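# Clear the desk onto closet shelves, then close closet

## Task

Move every object currently on the desk onto the closet's shelves and close the closet completely. Nothing may still be held or touched by the robot at the end, and nothing may count as done only because the robot is keeping it in place. The robot must not tip over or finish leaning. When finished, release everything and back the robot away.

## Robot and tools

ROBOT. A Hello Robot Stretch 3 with a single arm. Its two-wheel base is 0.33 m long and 0.34 m wide. It can drive forward or back and turn in place, but it cannot slide sideways. Turns pivot about the point midway between the drive wheels, 0.05 m behind the front edge. A lift rides up and down a mast. The arm telescopes out to the robot's RIGHT, so to shift the gripper forward or back you drive the base. When the arm is retracted and the wrist folded, a turn sweeps a 0.28 m radius. An unfolded, level gripper reaches beyond that circle. head_camera and nav_camera (fisheye) sit on a pan/tilt head. wrist_camera rides on the gripper.

FRAMES. Base frame: origin on the floor between the drive wheels, x forward, y left, z up. The odometry frame is the base frame as it stood at the start. Heading is positive to the left and runs from -3.142 to 3.142. hand_pose is reported in the base frame, at the point where the closed fingertips meet. With all wrist joints at zero, its x axis points up, its y axis back toward the mast, and its z axis to the rear. The fingertips are round pads 0.04 m across.

execute_actions. Its argument is "actions", a list run in order. An empty list only returns the state plus one image from each camera. Each action has the form {"robot": ..., "steps": n, "until": ...}. steps is a count of control steps from 1 to 450, at 30 per second; it defaults to 1. {"steps": n} on its own just waits. Motions keep running after an action ends, and between calls.

A robot command may hold "base", "joints" and "contact_limits". Base and joint motions start together.
- "base" takes exactly one key. "translate_m" is an offset in metres along the current heading, measured from wherever the base is when the command starts; positive is forward, and |d| must be at most 1. "rotate_rad" is an offset in radians, turning in place; positive is counter-clockwise (left), and |d| must be at most 3.2.
- "joints" is a single dictionary of absolute targets by name, not offsets. Joints you leave out keep their current goals.
  - lift_m: 0 to 1.1 m, the arm's height on the mast.
  - arm_m: 0 to 0.52 m of extension.
  - wrist_yaw_rad: -1.345 to 4.42. 0 points along the arm, positive swings toward the front, and 3.0 is folded over the base.
  - wrist_pitch_rad: -1.57 to 0.451. 0 is level; negative tips the fingertips down.
  - wrist_roll_rad: -2.911 to 2.911. At 0 the fingers sit side by side, level.
  - gripper_m: -0.089 to 0.179; larger is wider. The real fingertip gap is smaller than this value, by about 0.007 when nearly shut and 0.025 when wide open, and it is zero below 0.007.
  - head_pan_rad: -3.953 to 1.73. 0 looks ahead, positive looks left, -1.57 looks along the arm.
  - head_tilt_rad: -1.53 to 0.419. 0 is level; negative looks down.
- "contact_limits": {"arm_m": effort %, 1 to 100}. Sent together with an arm_m command, it makes the arm halt once its effort reaches that value (negative when retracting). Lower values are gentler; values that are too low halt it immediately.

If any value is out of range or any action is malformed, the whole call is rejected and nothing in it runs.

Instead of a single command, "robot" can take a list of up to 8 commands, optionally including {"pause_s": s} with s at most 15. Each command starts only after every motion of the previous one ends "done"; for the base and the gripper, "off_target" also lets the list continue. Any other ending drops the rest of the list. {"robot": {"stop": true}} brakes everything and clears the list. A new command takes effect immediately: the joints it names retarget, everything else keeps going, and any older list is discarded. A goal that is too close to brake for is overshot, then the joint returns.

until. {"robot": {"status": "ended"}} ends the action once nothing reads "moving" and no list is running. You can also compare fields, e.g. "lift_m": [">", 0.3], "base_status": ["!=", "moving"]. Numbers are compared at printed precision: three decimals for joints, four for translate_m and rotate_rad. Avoid "=" for that reason. {"any": {"status": "ended"}} fires as soon as any one motion or list ends.

RESULTS. base_status shows progress in brackets, as the distance moved by wheel count and its goal. Each result also lists joint_goals, joint_status, measured_speeds (units per second), and refusals/queue/queue_left. Status words are moving, done, off_target, contact_stop, time_out, stopped, not_commanded and torque_fault. A robot.on_its_own line appears when the robot changed a goal itself, when a joint is slack or its servo is off, when a motor is under load at rest, or when base_tilt has shifted 3 degrees or more. Lines starting with refused: or dropped: index actions and commands from 0. A replaced: line explains how an overridden motion ended.

Sensor readings:
- lidar_m: 12 distances, one per 30-degree sector. The 1st is straight ahead and they go counter-clockwise (4th left, 7th behind, 10th right). The scan plane is 0.17 m above the floor, so it sees legs, not tabletops, and it misses clear objects.
- wrist_depth_mm and head_depth_mm: 7x7 grids of median depth in mm. The head image is sent sideways.
- base_tilt: degrees, with forward and right positive, and a fixed bias of a few degrees.
- motor_effort: percent, with the peak in brackets. Positive pushes toward higher values; for the wheels, positive is forward.

SPEED. The base runs fast only when stowed: lift_m below 0.30, arm_m below 0.03 and wrist_yaw_rad above 2.54. Otherwise it is limited to 0.10 m/s and 0.63 rad/s.

GRIPPER. To grasp, command a value below the object's width. To release, open to at least 0.02 above the value where contact occurred. Neither the reading nor "done" confirms a grasp, so check the cameras. If you squeeze too hard, a stall guard eases the force and heavy items can slip; re-squeeze by sending a different value.

SELF-COLLISION. Fold the wrist to yaw 3.0, or unfold it, only with lift_m between 0.32 and 0.95, pitch -0.4 and roll near 0. Once folded, the lift may go down to 0.25. If yaw is below -0.4, keep pitch at -0.5 or lower.

AVOID. If the arm presses on something rigid with the gripper above about 0.45 m, the robot can tip over. Never push a second time after a contact_stop. Don't drive while holding, hooking or pushing on something fixed. Snagging furniture, especially while reversing, can tip the robot. To recover, undo the last move in small steps, pull the gripper free, and lower lift_m to about 0.2 if the robot stays tilted. After a contact_stop the arm or lift goes slack: a loaded lift may sink, and closing the fingers on a surface raises a slack lift. Wrist servos can overheat and switch off for 10 s (torque_fault); wait this out with steps. Avoid drops, slams and hard pushes. Loose objects may sometimes get nudged by outside disturbances.

zoom_image: {"camera": head_camera | nav_camera | wrist_camera, "region": [x0, y0, x1, y1]}. The region is in pixels of that camera's latest image, at most 504x504. Image sizes are 896x504 (head), 672x504 (nav) and 644x364 (wrist).

finished_scene: {"scene": current scene number}. It cannot be undone, and its result says whether the task succeeded. Let all motion end before calling it, because anything still moving is braked and may stop short.

Each tool is called after "Emit:" as name(argument=value, ...), one argument or row to a line, values as JSON.

## Session

Emit:
execute_actions(
  actions=[],
)

Scene clock: 0.00 s.
robot.base_odometry: x=+0.000 y=+0.000 heading=+0.000 (m, m, rad; robot's odometry frame)
robot.turned_by_wheels: +0.000 (rad since the last result)
robot.turned_by_imu: +0.000 (rad since the last result)
robot.base_tilt: forward=-0.5 right=-1.7 (deg)
robot.lidar_m: 2.07 2.12 2.72 2.55 2.61 2.09 1.58 1.75 1.27 1.19 1.24 1.60
robot.head_depth_mm: 1977 2766 2719 2783 2752 2772 2327 / 1951 2711 2736 2709 2715 2786 2208 / 1981 2019 2011 2016 2012 2016 2023 / 1960 1989 2012 2010 1991 1987 2042 / 1857 1999 1999 1979 1996 1985 2012 / 1774 1956 1975 1982 1973 1971 1988 / 1784 1956 1996 1978 1984 1953 1954
robot.base_status: not_commanded
robot.joint_positions: lift_m=+0.573 arm_m=-0.003 wrist_yaw_rad=+2.901 wrist_pitch_rad=-0.568 wrist_roll_rad=+0.006 gripper_m=+0.037 head_pan_rad=+0.017 head_tilt_rad=+0.012
robot.joint_goals: lift_m=+0.573 arm_m=-0.003 wrist_yaw_rad=+2.901 wrist_pitch_rad=-0.568 wrist_roll_rad=+0.006 gripper_m=+0.037 head_pan_rad=+0.017 head_tilt_rad=+0.012
robot.joint_status: lift_m=not_commanded arm_m=not_commanded wrist_yaw_rad=not_commanded wrist_pitch_rad=not_commanded wrist_roll_rad=not_commanded gripper_m=not_commanded head_pan_rad=not_commanded head_tilt_rad=not_commanded
robot.measured_speeds: translate_m=+0.000 rotate_rad=+0.000 lift_m=+0.000 arm_m=+0.000 wrist_yaw_rad=+0.000 wrist_pitch_rad=+0.000 wrist_roll_rad=+0.000 head_pan_rad=+0.000 head_tilt_rad=+0.000
robot: refusals=0 queue=idle queue_left=0
robot.motor_effort: left_wheel=+0 right_wheel=-1 lift_m=+30 arm_m=+1 wrist_yaw_rad=-1 wrist_pitch_rad=+7 wrist_roll_rad=-1 gripper_m=+1 head_pan_rad=+1 head_tilt_rad=+1 (%)
robot.hand_pose: x=+0.0271 y=+0.0552 z=+0.5540 quat_wxyz=(+0.279, +0.699, +0.115, +0.648) (m; robot's base frame)
robot.wrist_depth_mm: - - - - - - - / - - - - - - - / - - - - - - - / - 976 - 963 994 994 998 / 858 863 880 849 814 822 823 / 741 743 - 728 721 734 730 / 647 656 - 663 640 647 646
pictures: head_camera (sideways: a quarter turn clockwise sets it upright), nav_camera (sideways: a quarter turn counterclockwise sets it upright), wrist_camera
Images, in order (width x height): head_camera 896x504, nav_camera 672x504, wrist_camera 644x364.

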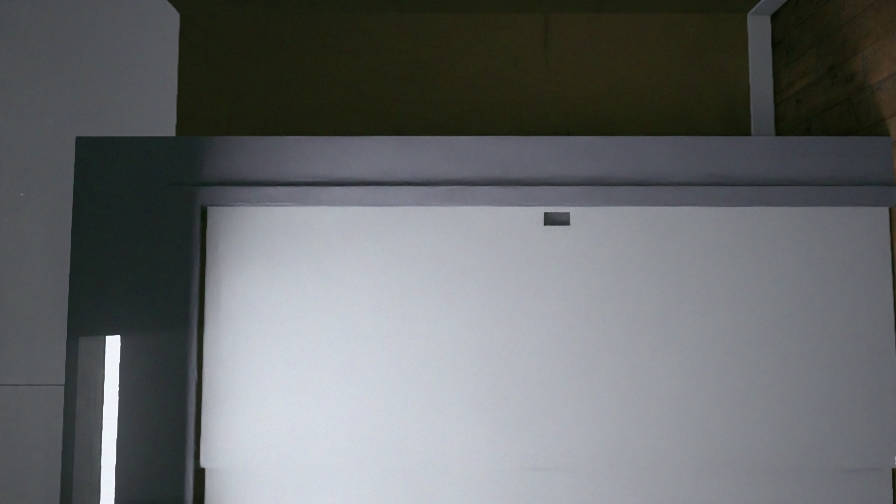

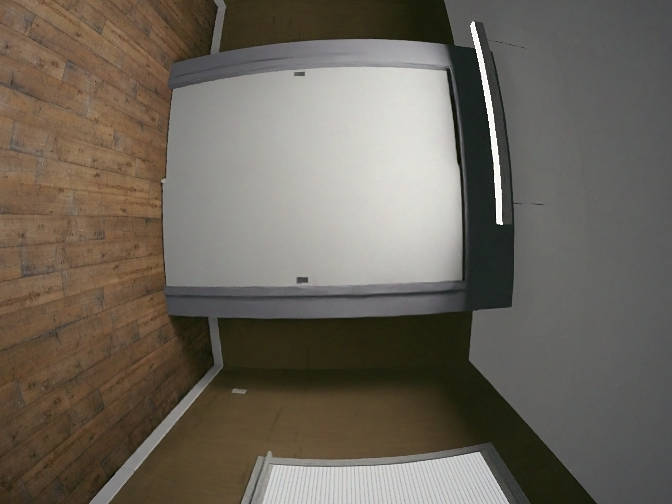

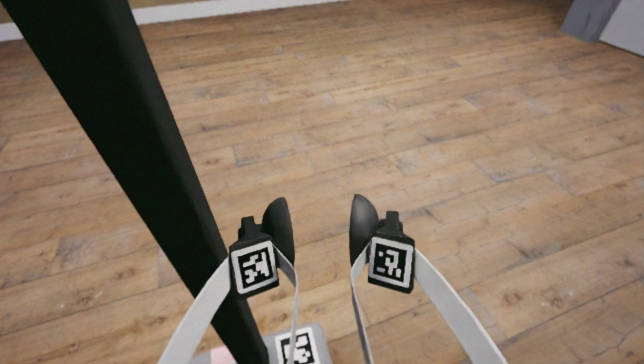

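Emit:
execute_actions(
  actions=[
    {"robot":{"joints":{"head_pan_rad":-1.8,"head_tilt_rad":-0.4}},"steps":90,"until":{"robot":{"status":"ended"}}},
  ],
)

Emit:
execute_actions(
  actions=[
    {"robot":{"joints":{"head_pan_rad":-3.4,"head_tilt_rad":-0.4}},"steps":90,"until":{"robot":{"status":"ended"}}},
  ],
)

Emit:
execute_actions(
  actions=[
    {"robot":{"joints":{"head_pan_rad":1.5,"head_tilt_rad":-0.4}},"steps":150,"until":{"robot":{"status":"ended"}}},
  ],
)

Scene clock: 6.67 s.
robot.base_odometry: x=+0.000 y=+0.000 heading=+0.000 (m, m, rad; robot's odometry frame)
robot.turned_by_wheels: +0.000 (rad since the last result)
robot.turned_by_imu: +0.001 (rad since the last result)
robot.base_tilt: forward=-0.6 right=-1.8 (deg)
robot.lidar_m: 2.08 2.12 2.72 2.55 2.61 2.09 1.57 1.74 1.27 1.19 1.24 1.60
robot.head_depth_mm: 1167 1238 1344 1482 1617 1705 1410 / 1120 1204 1298 1406 1543 1655 1433 / 1082 1165 1256 1360 1469 1596 1410 / 1060 1130 1215 1302 1421 1567 1425 / 1023 1089 1177 1259 1367 1496 1405 / 995 1056 1124 1216 1303 1433 1430 / 968 1039 1106 1188 1283 1384 1417
robot.base_status: not_commanded
robot.joint_positions: lift_m=+0.573 arm_m=-0.003 wrist_yaw_rad=+2.901 wrist_pitch_rad=-0.568 wrist_roll_rad=+0.006 gripper_m=+0.037 head_pan_rad=-1.793 head_tilt_rad=-0.395
robot.joint_goals: lift_m=+0.573 arm_m=-0.003 wrist_yaw_rad=+2.901 wrist_pitch_rad=-0.568 wrist_roll_rad=+0.006 gripper_m=+0.037 head_pan_rad=-1.800 head_tilt_rad=-0.400
robot.joint_status: lift_m=not_commanded arm_m=not_commanded wrist_yaw_rad=not_commanded wrist_pitch_rad=not_commanded wrist_roll_rad=not_commanded gripper_m=not_commanded head_pan_rad=done head_tilt_rad=done
robot.measured_speeds: translate_m=+0.000 rotate_rad=+0.000 lift_m=+0.000 arm_m=+0.000 wrist_yaw_rad=+0.000 wrist_pitch_rad=+0.000 wrist_roll_rad=+0.000 head_pan_rad=+0.000 head_tilt_rad=+0.000
robot: refusals=0 queue=done queue_left=0
robot.motor_effort: left_wheel=+0(0) right_wheel=-1(1) lift_m=+31(30) arm_m=+0(0) wrist_yaw_rad=+0(1) wrist_pitch_rad=+7(7) wrist_roll_rad=-1(1) gripper_m=+1(0) head_pan_rad=-2(30) head_tilt_rad=-2(20) (%)
robot.hand_pose: x=+0.0271 y=+0.0552 z=+0.5540 quat_wxyz=(+0.279, +0.699, +0.115, +0.648) (m; robot's base frame)
robot.wrist_depth_mm: - - - - - - - / - - - - - - - / - - - - - - - / - 939 - 997 949 965 937 / 863 843 874 804 852 840 818 / 734 723 - 732 713 722 724 / 664 661 - 637 650 663 641
pictures: head_camera (sideways: a quarter turn clockwise sets it upright), nav_camera (sideways: a quarter turn counterclockwise sets it upright), wrist_camera
Images, in order (width x height): head_camera 896x504, nav_camera 672x504, wrist_camera 644x364.

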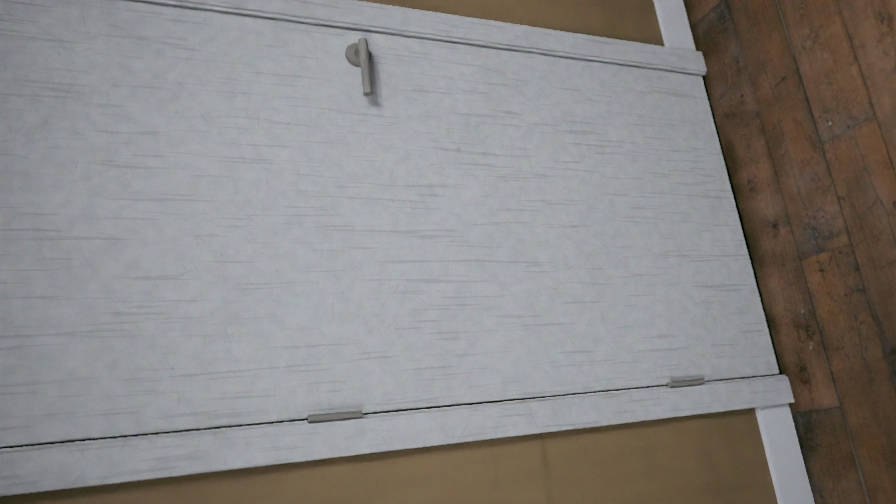

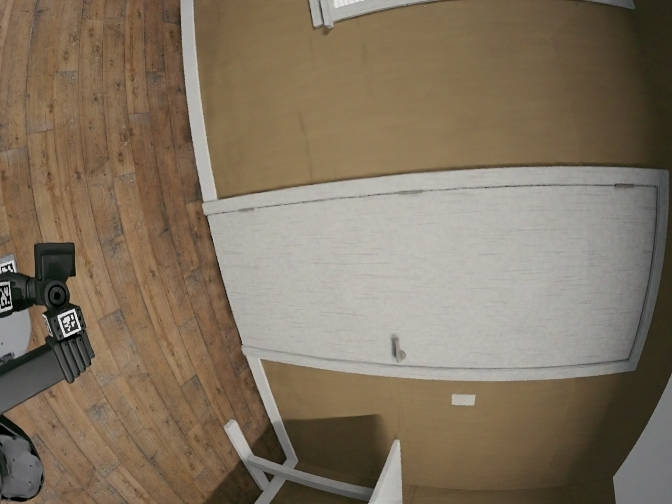

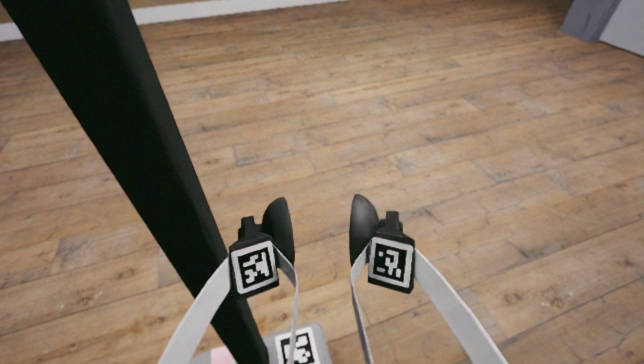

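Scene clock: 8.00 s.
robot.base_odometry: x=+0.000 y=+0.000 heading=+0.000 (m, m, rad; robot's odometry frame)
robot.turned_by_wheels: +0.000 (rad since the last result)
robot.turned_by_imu: +0.000 (rad since the last result)
robot.base_tilt: forward=-0.6 right=-1.8 (deg)
robot.lidar_m: 2.07 2.12 2.72 2.56 2.61 2.09 1.57 1.74 1.27 1.19 1.24 1.60
robot.head_depth_mm: 1978 2124 2293 2512 2275 1744 1412 / 1910 2049 2178 2384 2256 1739 1415 / 1834 1976 2125 2315 2293 1750 1407 / 1777 1915 2003 2213 2252 1740 1433 / 1724 1839 1554 2080 2083 1728 1411 / 1671 1800 1486 2057 2134 1753 1407 / 1611 1723 1554 1960 2078 1736 1411
robot.base_status: not_commanded
robot.joint_positions: lift_m=+0.573 arm_m=-0.003 wrist_yaw_rad=+2.901 wrist_pitch_rad=-0.568 wrist_roll_rad=+0.006 gripper_m=+0.037 head_pan_rad=-3.393 head_tilt_rad=-0.395
robot.joint_goals: lift_m=+0.573 arm_m=-0.003 wrist_yaw_rad=+2.901 wrist_pitch_rad=-0.568 wrist_roll_rad=+0.006 gripper_m=+0.037 head_pan_rad=-3.400 head_tilt_rad=-0.400
robot.joint_status: lift_m=not_commanded arm_m=not_commanded wrist_yaw_rad=not_commanded wrist_pitch_rad=not_commanded wrist_roll_rad=not_commanded gripper_m=not_commanded head_pan_rad=done head_tilt_rad=done
robot.measured_speeds: translate_m=+0.000 rotate_rad=+0.000 lift_m=+0.000 arm_m=+0.000 wrist_yaw_rad=+0.000 wrist_pitch_rad=+0.000 wrist_roll_rad=+0.000 head_pan_rad=+0.000 head_tilt_rad=+0.000
robot: refusals=0 queue=done queue_left=0
robot.motor_effort: left_wheel=+0(0) right_wheel=-1(1) lift_m=+30(30) arm_m=+0(0) wrist_yaw_rad=-1(1) wrist_pitch_rad=+7(7) wrist_roll_rad=+0(0) gripper_m=+0(1) head_pan_rad=-1(29) head_tilt_rad=-2(4) (%)
robot.hand_pose: x=+0.0271 y=+0.0552 z=+0.5540 quat_wxyz=(+0.279, +0.699, +0.115, +0.648) (m; robot's base frame)
robot.wrist_depth_mm: - - - - - - - / - - - - - - - / - - - - - - - / - 989 - 985 949 957 980 / 824 855 873 814 818 843 806 / 762 735 - 724 718 729 698 / 641 665 - 652 634 658 639
pictures: head_camera (sideways: a quarter turn clockwise sets it upright), nav_camera (sideways: a quarter turn counterclockwise sets it upright), wrist_camera
Images, in order (width x height): head_camera 896x504, nav_camera 672x504, wrist_camera 644x364.

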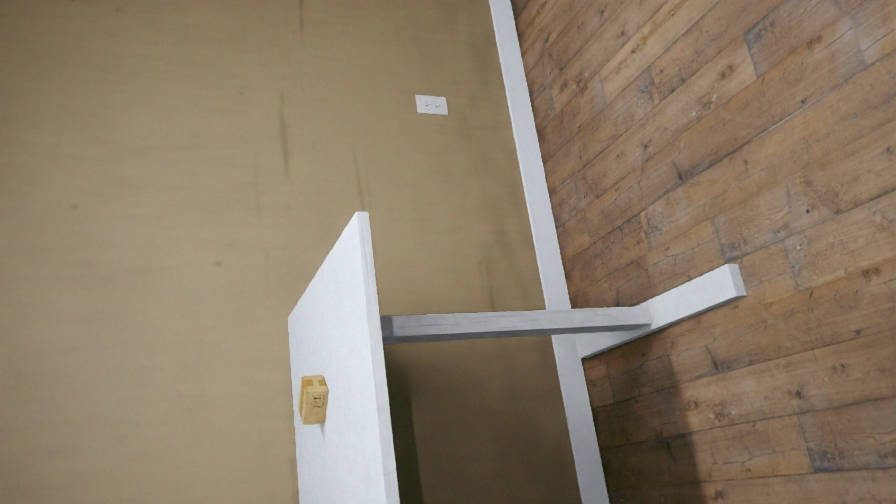

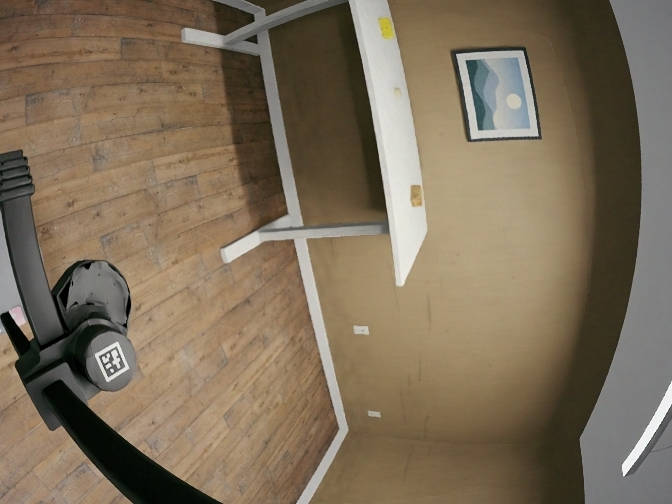

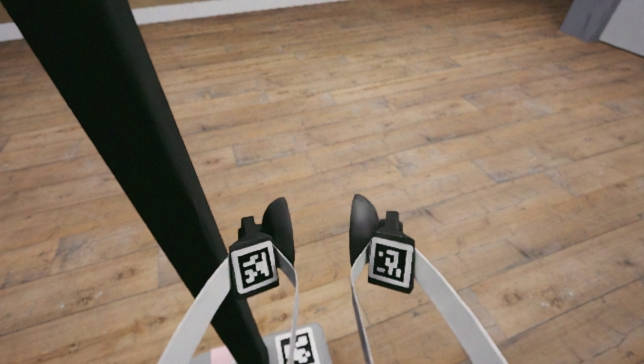

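Scene clock: 10.70 s.
robot.base_odometry: x=+0.000 y=+0.000 heading=+0.000 (m, m, rad; robot's odometry frame)
robot.turned_by_wheels: +0.000 (rad since the last result)
robot.turned_by_imu: +0.000 (rad since the last result)
robot.base_tilt: forward=-0.5 right=-1.7 (deg)
robot.lidar_m: 2.08 2.11 2.72 2.56 2.60 2.09 1.58 1.75 1.27 1.19 1.24 1.61
robot.head_depth_mm: 2307 2466 2650 2824 2253 1758 1411 / 2252 2426 2604 2779 2294 1740 1423 / 2256 2401 2549 2717 2275 1744 1419 / 2189 2353 2511 2717 2287 1755 1419 / 2158 2302 2497 2619 2234 1741 1421 / 2121 2260 2443 2629 2229 1741 1415 / 2084 2259 2411 2565 2271 1743 1420
robot.base_status: not_commanded
robot.joint_positions: lift_m=+0.573 arm_m=-0.003 wrist_yaw_rad=+2.901 wrist_pitch_rad=-0.568 wrist_roll_rad=+0.006 gripper_m=+0.037 head_pan_rad=+1.493 head_tilt_rad=-0.395
robot.joint_goals: lift_m=+0.573 arm_m=-0.003 wrist_yaw_rad=+2.901 wrist_pitch_rad=-0.568 wrist_roll_rad=+0.006 gripper_m=+0.037 head_pan_rad=+1.500 head_tilt_rad=-0.400
robot.joint_status: lift_m=not_commanded arm_m=not_commanded wrist_yaw_rad=not_commanded wrist_pitch_rad=not_commanded wrist_roll_rad=not_commanded gripper_m=not_commanded head_pan_rad=done head_tilt_rad=done
robot.measured_speeds: translate_m=+0.000 rotate_rad=+0.000 lift_m=+0.000 arm_m=+0.000 wrist_yaw_rad=+0.000 wrist_pitch_rad=+0.000 wrist_roll_rad=+0.000 head_pan_rad=+0.000 head_tilt_rad=+0.000
robot: refusals=0 queue=done queue_left=0
robot.motor_effort: left_wheel=+0(0) right_wheel=-1(1) lift_m=+30(31) arm_m=+0(0) wrist_yaw_rad=-1(1) wrist_pitch_rad=+7(7) wrist_roll_rad=+0(1) gripper_m=+1(0) head_pan_rad=+2(28) head_tilt_rad=-3(2) (%)
robot.hand_pose: x=+0.0271 y=+0.0552 z=+0.5540 quat_wxyz=(+0.279, +0.699, +0.115, +0.648) (m; robot's base frame)
robot.wrist_depth_mm: - - - - - - - / - - - - - - - / - - - - - - - / - 974 - 976 967 968 947 / 840 843 878 836 861 827 808 / 741 720 - 723 720 716 713 / 662 645 - 670 629 639 645
pictures: head_camera (sideways: a quarter turn clockwise sets it upright), nav_camera (sideways: a quarter turn counterclockwise sets it upright), wrist_camera
Images, in order (width x height): head_camera 896x504, nav_camera 672x504, wrist_camera 644x364.

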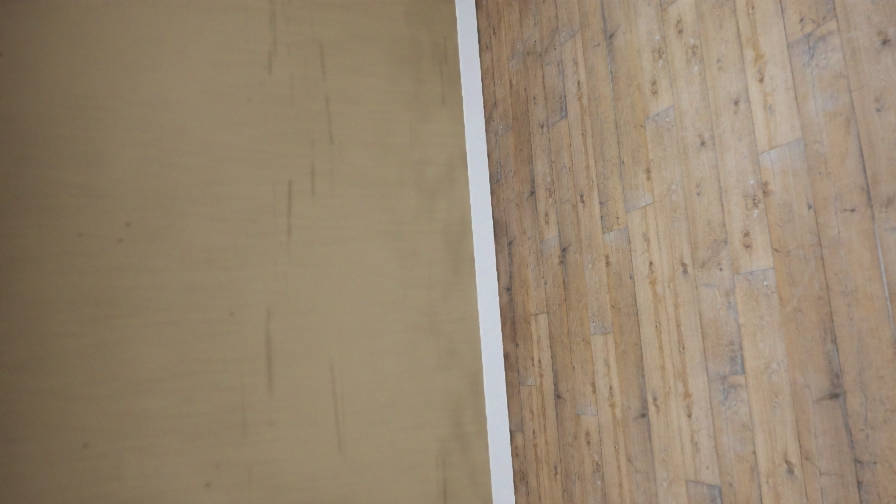

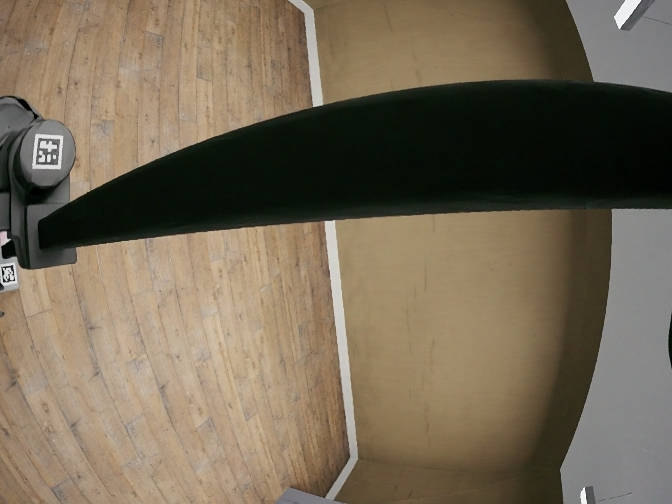

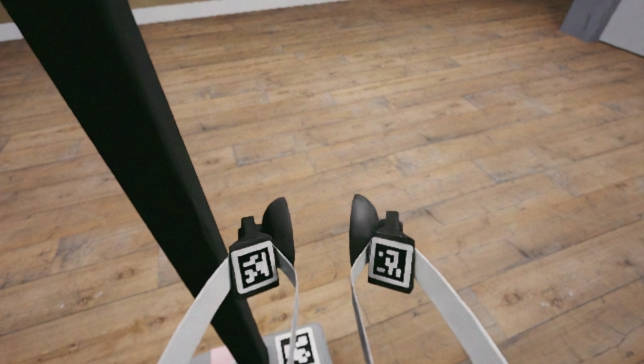

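Emit:
execute_actions(
  actions=[
    {"robot":[{"joints":{"lift_m":0.25,"head_pan_rad":0,"head_tilt_rad":-0.2,"wrist_yaw_rad":3.0,"wrist_pitch_rad":-0.4}},{"base":{"translate_m":0.75}},{"base":{"translate_m":0.7}},{"base":{"rotate_rad":1.571}},{"joints":{"lift_m":0.9,"head_pan_rad":-1.57,"head_tilt_rad":-0.3}},{"joints":{"wrist_yaw_rad":0,"wrist_pitch_rad":0,"gripper_m":0.0}}],"steps":450,"until":{"robot":{"status":"ended"}}},
    {"steps":300,"until":{"robot":{"status":"ended"}}},
  ],
)

Scene clock: 44.30 s.
robot.base_odometry: x=+1.450 y=+0.000 heading=+1.571 (m, m, rad; robot's odometry frame)
robot.turned_by_wheels: +1.571 (rad since the last result)
robot.turned_by_imu: +1.589 (rad since the last result)
robot.base_tilt: forward=-0.6 right=-1.7 (deg)
robot.lidar_m: 2.66 2.71 3.56 3.01 1.69 1.18 1.12 1.14 0.64 0.63 0.64 0.85
robot.head_depth_mm: 517 538 564 597 634 681 738 / 528 555 585 621 666 693 738 / 523 550 581 617 655 692 739 / 519 546 577 613 647 685 732 / 515 542 572 608 642 688 735 / 513 538 568 602 639 680 727 / 510 534 562 595 633 675 720
robot.base_status: done (rotate_rad +1.5708 of +1.5710)
robot.joint_positions: lift_m=+0.900 arm_m=-0.003 wrist_yaw_rad=+0.003 wrist_pitch_rad=-0.022 wrist_roll_rad=+0.006 gripper_m=+0.000 head_pan_rad=-1.563 head_tilt_rad=-0.296
robot.joint_goals: lift_m=+0.900 arm_m=-0.003 wrist_yaw_rad=+0.000 wrist_pitch_rad=+0.000 wrist_roll_rad=+0.006 gripper_m=+0.000 head_pan_rad=-1.570 head_tilt_rad=-0.300
robot.joint_status: lift_m=done arm_m=not_commanded wrist_yaw_rad=done wrist_pitch_rad=done wrist_roll_rad=not_commanded gripper_m=done head_pan_rad=done head_tilt_rad=done
robot.measured_speeds: translate_m=+0.000 rotate_rad=+0.000 lift_m=+0.000 arm_m=+0.000 wrist_yaw_rad=+0.000 wrist_pitch_rad=+0.000 wrist_roll_rad=+0.000 head_pan_rad=+0.000 head_tilt_rad=+0.000
robot: refusals=0 queue=done queue_left=0
robot.motor_effort: left_wheel=-4(11) right_wheel=+3(13) lift_m=+42(43) arm_m=+1(1) wrist_yaw_rad=-3(3) wrist_pitch_rad=+13(13) wrist_roll_rad=-1(1) gripper_m=-3(95) head_pan_rad=-1(27) head_tilt_rad=-2(16) (%)
robot.hand_pose: x=-0.0208 y=-0.3977 z=+1.0085 quat_wxyz=(+0.705, +0.009, -0.709, -0.007) (m; robot's base frame)
robot.wrist_depth_mm: 334 344 357 357 363 354 362 / 350 359 366 367 379 371 377 / 362 365 375 381 385 383 391 / 378 383 394 395 402 399 - / 388 392 402 - 413 417 - / 397 408 417 432 431 436 - / 416 426 438 449 453 451 -
pictures: head_camera (sideways: a quarter turn clockwise sets it upright), nav_camera (sideways: a quarter turn counterclockwise sets it upright), wrist_camera
Images, in order (width x height): head_camera 896x504, nav_camera 672x504, wrist_camera 644x364.

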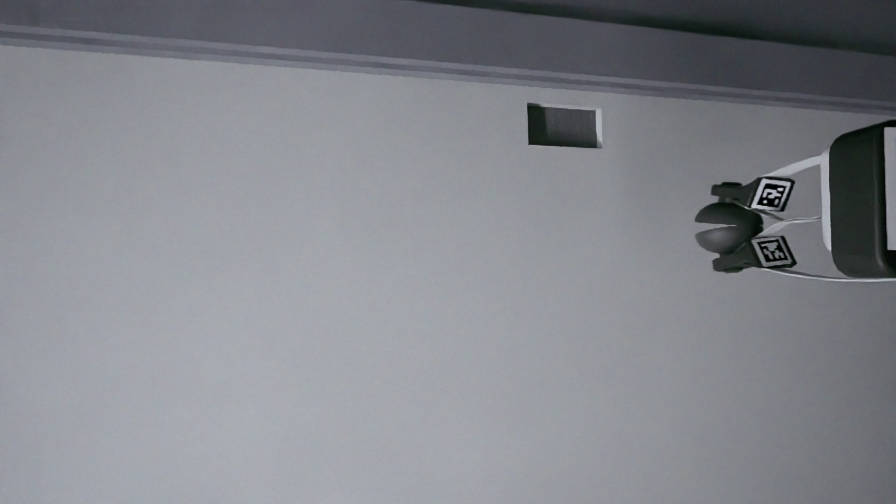

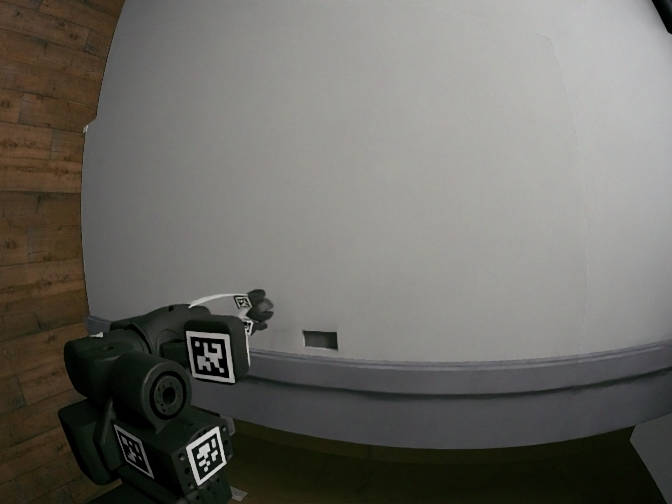

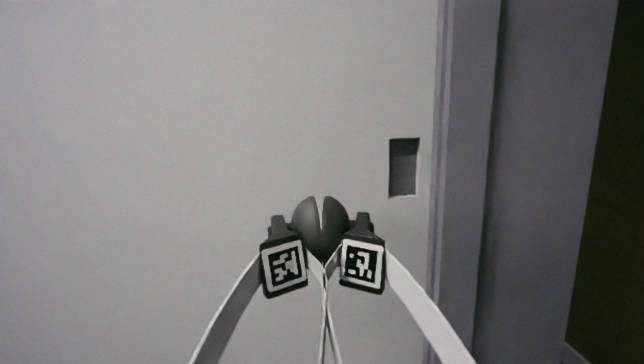

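Emit:
execute_actions(
  actions=[
    {"robot":{"base":{"translate_m":-0.1},"joints":{"arm_m":0.17}},"steps":200,"until":{"robot":{"status":"ended"}}},
  ],
)

Scene clock: 51.23 s.
robot.base_odometry: x=+1.450 y=-0.100 heading=+1.571 (m, m, rad; robot's odometry frame)
robot.turned_by_wheels: +0.000 (rad since the last result)
robot.turned_by_imu: +0.000 (rad since the last result)
robot.base_tilt: forward=-0.6 right=-1.7 (deg)
robot.lidar_m: 2.76 2.82 3.62 3.04 1.54 1.07 1.01 1.04 0.66 0.62 0.65 0.86
robot.head_depth_mm: 521 552 581 613 653 - - / 512 539 571 604 644 - - / 519 543 571 604 630 - - / 525 553 583 620 650 - 747 / 522 548 578 614 649 695 741 / 517 544 575 610 646 688 735 / 513 541 571 602 639 681 728
robot.base_status: done (translate_m -0.1000 of -0.1000)
robot.joint_positions: lift_m=+0.900 arm_m=+0.170 wrist_yaw_rad=+0.001 wrist_pitch_rad=-0.021 wrist_roll_rad=+0.006 gripper_m=+0.000 head_pan_rad=-1.563 head_tilt_rad=-0.296
robot.joint_goals: lift_m=+0.900 arm_m=+0.170 wrist_yaw_rad=+0.000 wrist_pitch_rad=+0.000 wrist_roll_rad=+0.006 gripper_m=+0.000 head_pan_rad=-1.570 head_tilt_rad=-0.300
robot.joint_status: lift_m=done arm_m=done wrist_yaw_rad=done wrist_pitch_rad=done wrist_roll_rad=not_commanded gripper_m=done head_pan_rad=done head_tilt_rad=done
robot.measured_speeds: translate_m=+0.000 rotate_rad=+0.000 lift_m=+0.000 arm_m=+0.000 wrist_yaw_rad=+0.000 wrist_pitch_rad=+0.000 wrist_roll_rad=+0.000 head_pan_rad=+0.000 head_tilt_rad=+0.000
robot: refusals=0 queue=done queue_left=0
robot.motor_effort: left_wheel=-4(9) right_wheel=+3(3) lift_m=+42(42) arm_m=+4(2) wrist_yaw_rad=-2(2) wrist_pitch_rad=+13(13) wrist_roll_rad=-1(0) gripper_m=-3(2) head_pan_rad=-2(2) head_tilt_rad=-1(2) (%)
robot.hand_pose: x=-0.0211 y=-0.5703 z=+1.0088 quat_wxyz=(+0.705, +0.008, -0.709, -0.007) (m; robot's base frame)
robot.wrist_depth_mm: 195 197 202 205 182 198 204 / 200 205 207 212 190 206 211 / 207 213 215 223 198 214 217 / 215 219 222 234 206 220 228 / 223 226 231 - 211 230 236 / 232 238 240 251 223 239 248 / 241 249 254 259 234 253 258
pictures: head_camera (sideways: a quarter turn clockwise sets it upright), nav_camera (sideways: a quarter turn counterclockwise sets it upright), wrist_camera
Images, in order (width x height): head_camera 896x504, nav_camera 672x504, wrist_camera 644x364.

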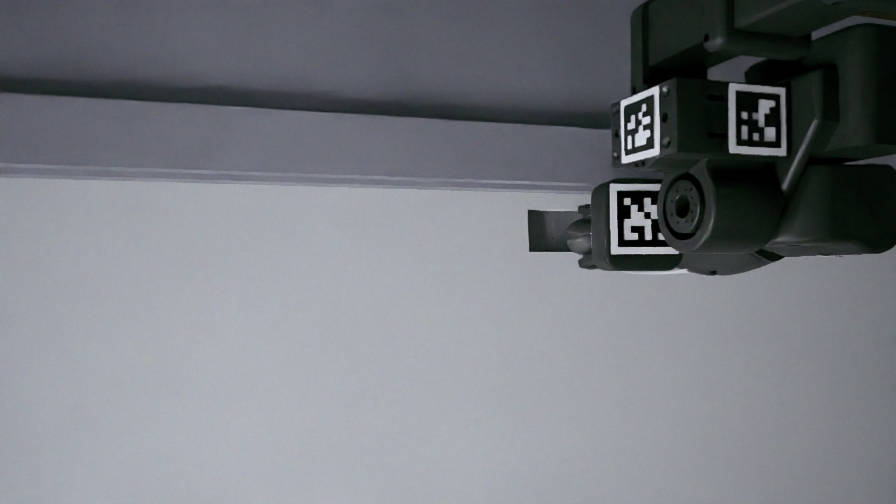

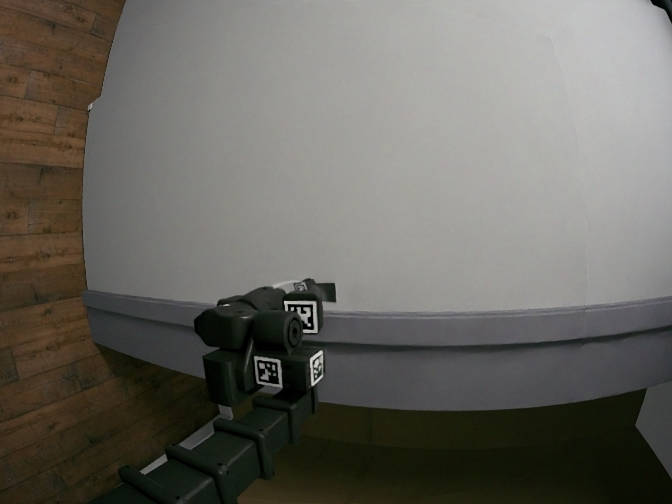

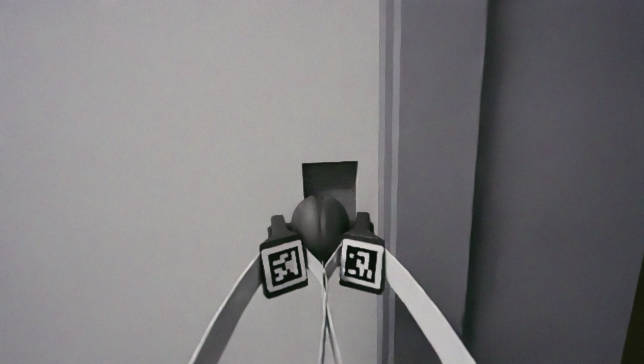

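Emit:
execute_actions(
  actions=[
    {"robot":[{"base":{"translate_m":-0.008},"joints":{"lift_m":0.905}},{"joints":{"arm_m":0.26},"contact_limits":{"arm_m":15}}],"steps":200,"until":{"robot":{"status":"ended"}}},
  ],
)

Scene clock: 58.87 s.
robot.base_odometry: x=+1.450 y=-0.108 heading=+1.571 (m, m, rad; robot's odometry frame)
robot.turned_by_wheels: +0.000 (rad since the last result)
robot.turned_by_imu: +0.004 (rad since the last result)
robot.base_tilt: forward=-1.4 right=-3.1 (deg)
robot.lidar_m: 2.77 2.83 3.60 3.04 1.52 1.06 1.00 1.02 0.66 0.62 0.66 0.86
robot.head_depth_mm: 554 583 612 646 678 - 779 / 551 578 607 641 666 - 769 / 537 563 590 623 - - 743 / 559 585 616 651 673 729 774 / 556 582 611 644 681 721 769 / 550 578 606 640 674 715 763 / 547 573 603 634 669 709 755
robot.base_status: done (translate_m -0.0080 of -0.0080)
robot.joint_positions: lift_m=+0.905 arm_m=+0.258 wrist_yaw_rad=+0.010 wrist_pitch_rad=-0.076 wrist_roll_rad=+0.006 gripper_m=+0.000 head_pan_rad=-1.563 head_tilt_rad=-0.298
robot.joint_goals: lift_m=+0.905 arm_m=+0.260 wrist_yaw_rad=+0.000 wrist_pitch_rad=+0.000 wrist_roll_rad=+0.006 gripper_m=+0.000 head_pan_rad=-1.570 head_tilt_rad=-0.300
robot.joint_status: lift_m=done arm_m=done wrist_yaw_rad=done wrist_pitch_rad=done wrist_roll_rad=not_commanded gripper_m=done head_pan_rad=done head_tilt_rad=done
robot.measured_speeds: translate_m=+0.000 rotate_rad=+0.000 lift_m=+0.000 arm_m=+0.000 wrist_yaw_rad=+0.000 wrist_pitch_rad=+0.000 wrist_roll_rad=+0.000 head_pan_rad=+0.000 head_tilt_rad=+0.000
robot: refusals=0 queue=done queue_left=0
robot.motor_effort: left_wheel=-3(9) right_wheel=+0(6) lift_m=+40(45) arm_m=+13(17) wrist_yaw_rad=-7(17) wrist_pitch_rad=+44(45) wrist_roll_rad=+0(0) gripper_m=-4(4) head_pan_rad=-2(3) head_tilt_rad=-1(2) (%)
robot.contact_limits: arm_m 15 (drawing in: default 15, maximum 25; extending or still: default 22, maximum 35)
robot.hand_pose: x=-0.0189 y=-0.6570 z=+0.9999 quat_wxyz=(+0.705, +0.031, -0.708, -0.024) (m; robot's base frame)
robot.wrist_depth_mm: 141 144 146 149 122 124 139 / 147 150 152 155 127 130 144 / 153 156 158 161 133 136 151 / 160 162 165 168 139 142 158 / 166 169 173 - 145 161 166 / 174 178 180 197 151 169 175 / 182 184 190 194 161 178 185
pictures: head_camera (sideways: a quarter turn clockwise sets it upright), nav_camera (sideways: a quarter turn counterclockwise sets it upright), wrist_camera
Images, in order (width x height): head_camera 896x504, nav_camera 672x504, wrist_camera 644x364.

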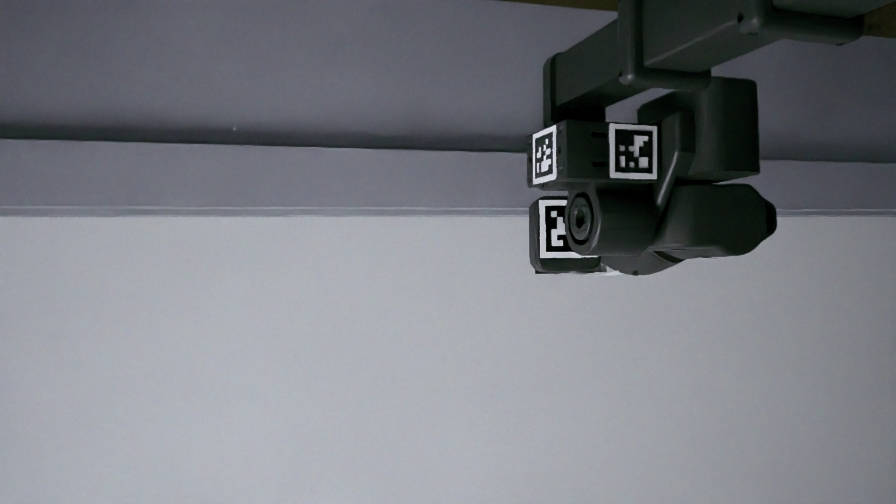

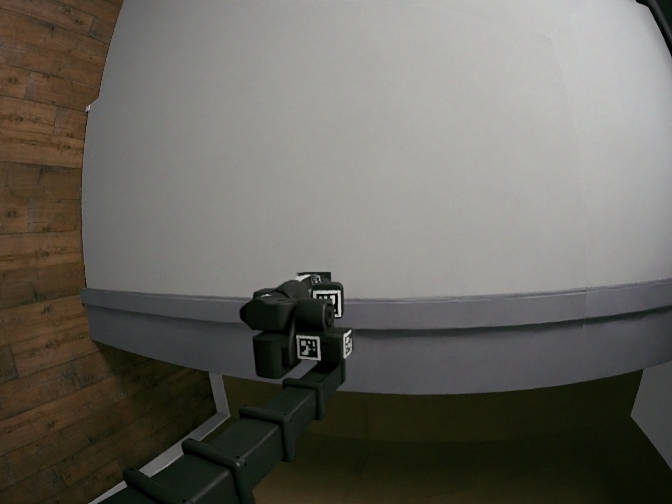

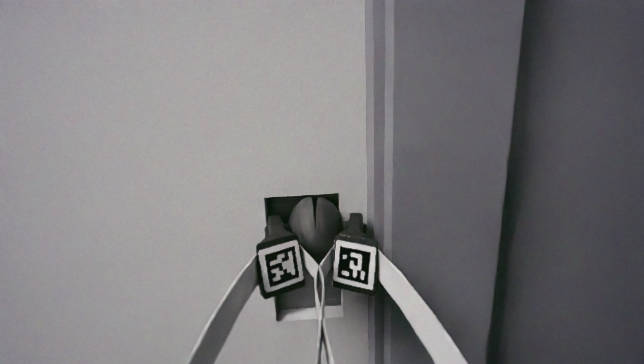

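In, pushing too hard and leaning. Back off a little, then drive.

Emit:
execute_actions(
  actions=[
    {"robot":[{"joints":{"arm_m":0.238}},{"base":{"translate_m":0.15}}],"steps":200,"until":{"robot":{"status":"ended"}}},
  ],
)

Scene clock: 64.40 s.
robot.base_odometry: x=+1.450 y=+0.042 heading=+1.571 (m, m, rad; robot's odometry frame)
robot.turned_by_wheels: +0.000 (rad since the last result)
robot.turned_by_imu: -0.195 (rad since the last result)
robot.base_tilt: forward=-0.6 right=-1.9 (deg)
robot.lidar_m: 1.35 2.65 3.07 3.04 2.20 1.29 1.12 1.12 0.70 0.62 0.62 0.72
robot.head_depth_mm: 558 588 626 663 705 - 828 / 537 571 605 645 675 - 797 / 525 552 583 618 637 - 759 / 531 559 591 623 651 704 761 / 518 543 575 609 644 682 730 / 505 530 557 589 625 663 707 / 493 515 545 571 604 641 684
robot.base_status: done (translate_m +0.1500 of +0.1500)
robot.joint_positions: lift_m=+0.905 arm_m=+0.237 wrist_yaw_rad=-0.001 wrist_pitch_rad=-0.021 wrist_roll_rad=+0.006 gripper_m=+0.000 head_pan_rad=-1.563 head_tilt_rad=-0.298
robot.joint_goals: lift_m=+0.905 arm_m=+0.238 wrist_yaw_rad=+0.000 wrist_pitch_rad=+0.000 wrist_roll_rad=+0.006 gripper_m=+0.000 head_pan_rad=-1.570 head_tilt_rad=-0.300
robot.joint_status: lift_m=done arm_m=done wrist_yaw_rad=done wrist_pitch_rad=done wrist_roll_rad=not_commanded gripper_m=done head_pan_rad=done head_tilt_rad=done
robot.measured_speeds: translate_m=+0.000 rotate_rad=+0.000 lift_m=+0.000 arm_m=+0.000 wrist_yaw_rad=+0.000 wrist_pitch_rad=+0.000 wrist_roll_rad=+0.000 head_pan_rad=+0.000 head_tilt_rad=+0.000
robot: refusals=0 queue=done queue_left=0
robot.motor_effort: left_wheel=+1(6) right_wheel=+0(1) lift_m=+41(41) arm_m=+7(16) wrist_yaw_rad=-1(7) wrist_pitch_rad=+12(44) wrist_roll_rad=+0(0) gripper_m=-3(4) head_pan_rad=-2(2) head_tilt_rad=-2(1) (%)
robot.hand_pose: x=-0.0216 y=-0.6378 z=+1.0139 quat_wxyz=(+0.705, +0.007, -0.709, -0.008) (m; robot's base frame)
robot.wrist_depth_mm: 127 133 143 154 138 144 175 / 131 137 147 158 143 150 183 / 134 142 152 163 148 172 190 / 138 147 157 171 153 180 201 / 141 150 162 - 158 188 212 / 147 155 165 193 167 198 221 / 151 161 175 190 172 207 233
pictures: head_camera (sideways: a quarter turn clockwise sets it upright), nav_camera (sideways: a quarter turn counterclockwise sets it upright), wrist_camera
Images, in order (width x height): head_camera 896x504, nav_camera 672x504, wrist_camera 644x364.

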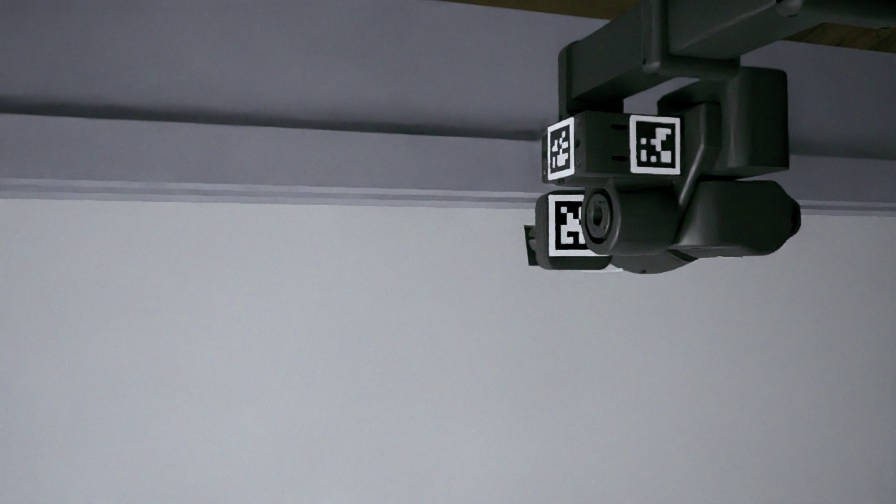

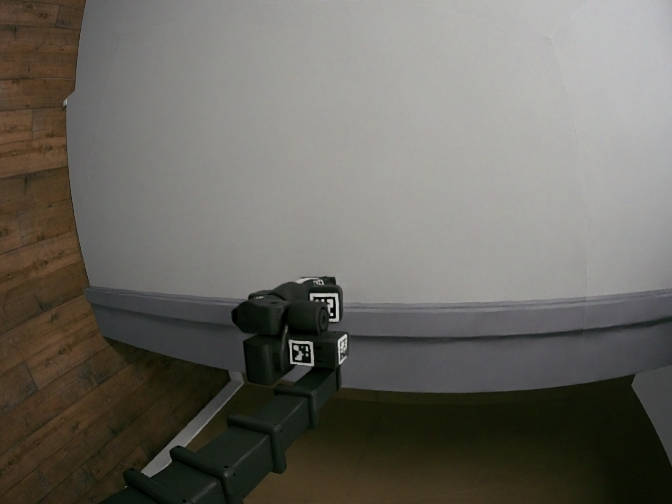

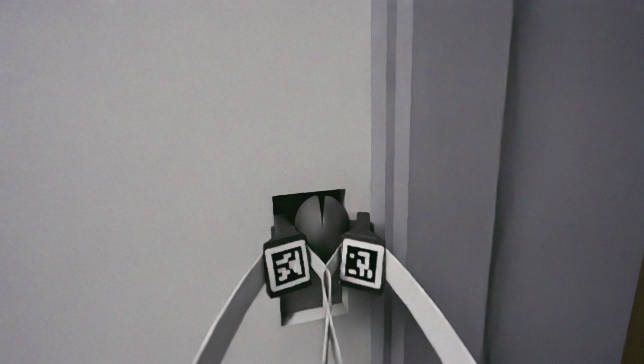

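Emit:
execute_actions(
  actions=[
    {"robot":{"base":{"rotate_rad":0.3}},"steps":200,"until":{"robot":{"status":"ended"}}},
  ],
)

Scene clock: 68.80 s.
robot.base_odometry: x=+1.450 y=+0.042 heading=+1.871 (m, m, rad; robot's odometry frame)
robot.turned_by_wheels: +0.300 (rad since the last result)
robot.turned_by_imu: +0.055 (rad since the last result)
robot.base_tilt: forward=-0.6 right=-1.8 (deg)
robot.lidar_m: 1.44 2.69 3.25 3.03 1.95 1.21 1.08 1.09 0.69 0.63 0.63 0.76
robot.head_depth_mm: 548 579 616 652 690 - 811 / 530 564 596 635 663 - 786 / 522 549 577 611 632 - 750 / 531 559 590 624 650 705 760 / 519 548 575 610 649 691 736 / 510 535 565 594 632 670 715 / 499 526 552 583 617 655 697
robot.base_status: done (rotate_rad +0.3000 of +0.3000)
robot.joint_positions: lift_m=+0.905 arm_m=+0.237 wrist_yaw_rad=+0.008 wrist_pitch_rad=-0.020 wrist_roll_rad=+0.006 gripper_m=+0.000 head_pan_rad=-1.563 head_tilt_rad=-0.298
robot.joint_goals: lift_m=+0.905 arm_m=+0.238 wrist_yaw_rad=+0.000 wrist_pitch_rad=+0.000 wrist_roll_rad=+0.006 gripper_m=+0.000 head_pan_rad=-1.570 head_tilt_rad=-0.300
robot.joint_status: lift_m=done arm_m=done wrist_yaw_rad=done wrist_pitch_rad=done wrist_roll_rad=not_commanded gripper_m=done head_pan_rad=done head_tilt_rad=done
robot.measured_speeds: translate_m=+0.000 rotate_rad=+0.000 lift_m=+0.000 arm_m=+0.000 wrist_yaw_rad=+0.000 wrist_pitch_rad=+0.000 wrist_roll_rad=+0.000 head_pan_rad=+0.000 head_tilt_rad=+0.000
robot: refusals=0 queue=done queue_left=0
robot.motor_effort: left_wheel=+0(4) right_wheel=+0(0) lift_m=+41(41) arm_m=+8(8) wrist_yaw_rad=-6(6) wrist_pitch_rad=+12(12) wrist_roll_rad=+0(1) gripper_m=-1(3) head_pan_rad=-3(1) head_tilt_rad=+0(1) (%)
robot.hand_pose: x=-0.0193 y=-0.6378 z=+1.0141 quat_wxyz=(+0.705, +0.010, -0.709, -0.004) (m; robot's base frame)
robot.wrist_depth_mm: 132 137 144 152 133 137 162 / 136 141 148 157 138 143 168 / 140 145 154 163 144 149 175 / 144 150 159 168 148 170 184 / 149 154 163 - 153 176 194 / 152 161 168 191 159 186 201 / 158 165 179 189 168 194 212
pictures: head_camera (sideways: a quarter turn clockwise sets it upright), nav_camera (sideways: a quarter turn counterclockwise sets it upright), wrist_camera
Images, in order (width x height): head_camera 896x504, nav_camera 672x504, wrist_camera 644x364.

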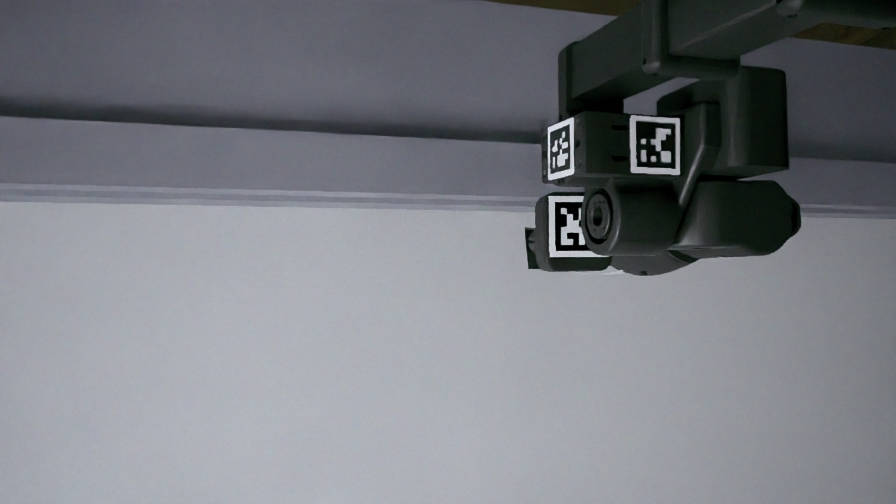

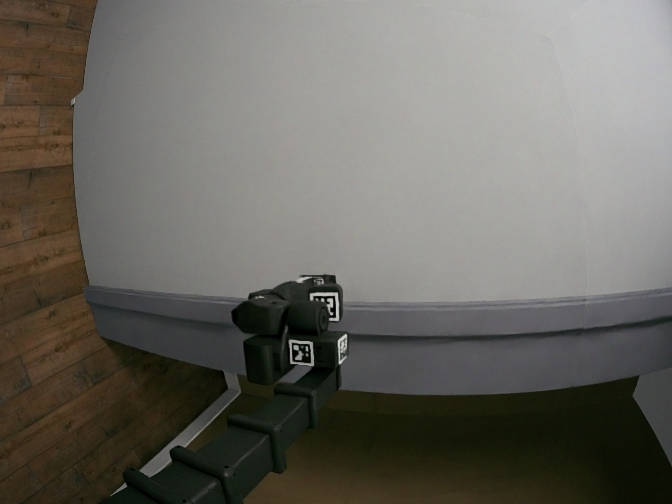

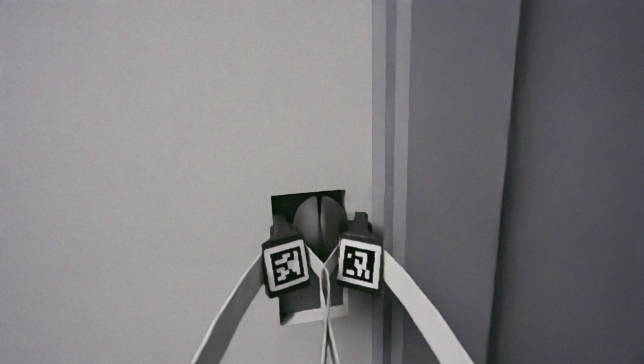

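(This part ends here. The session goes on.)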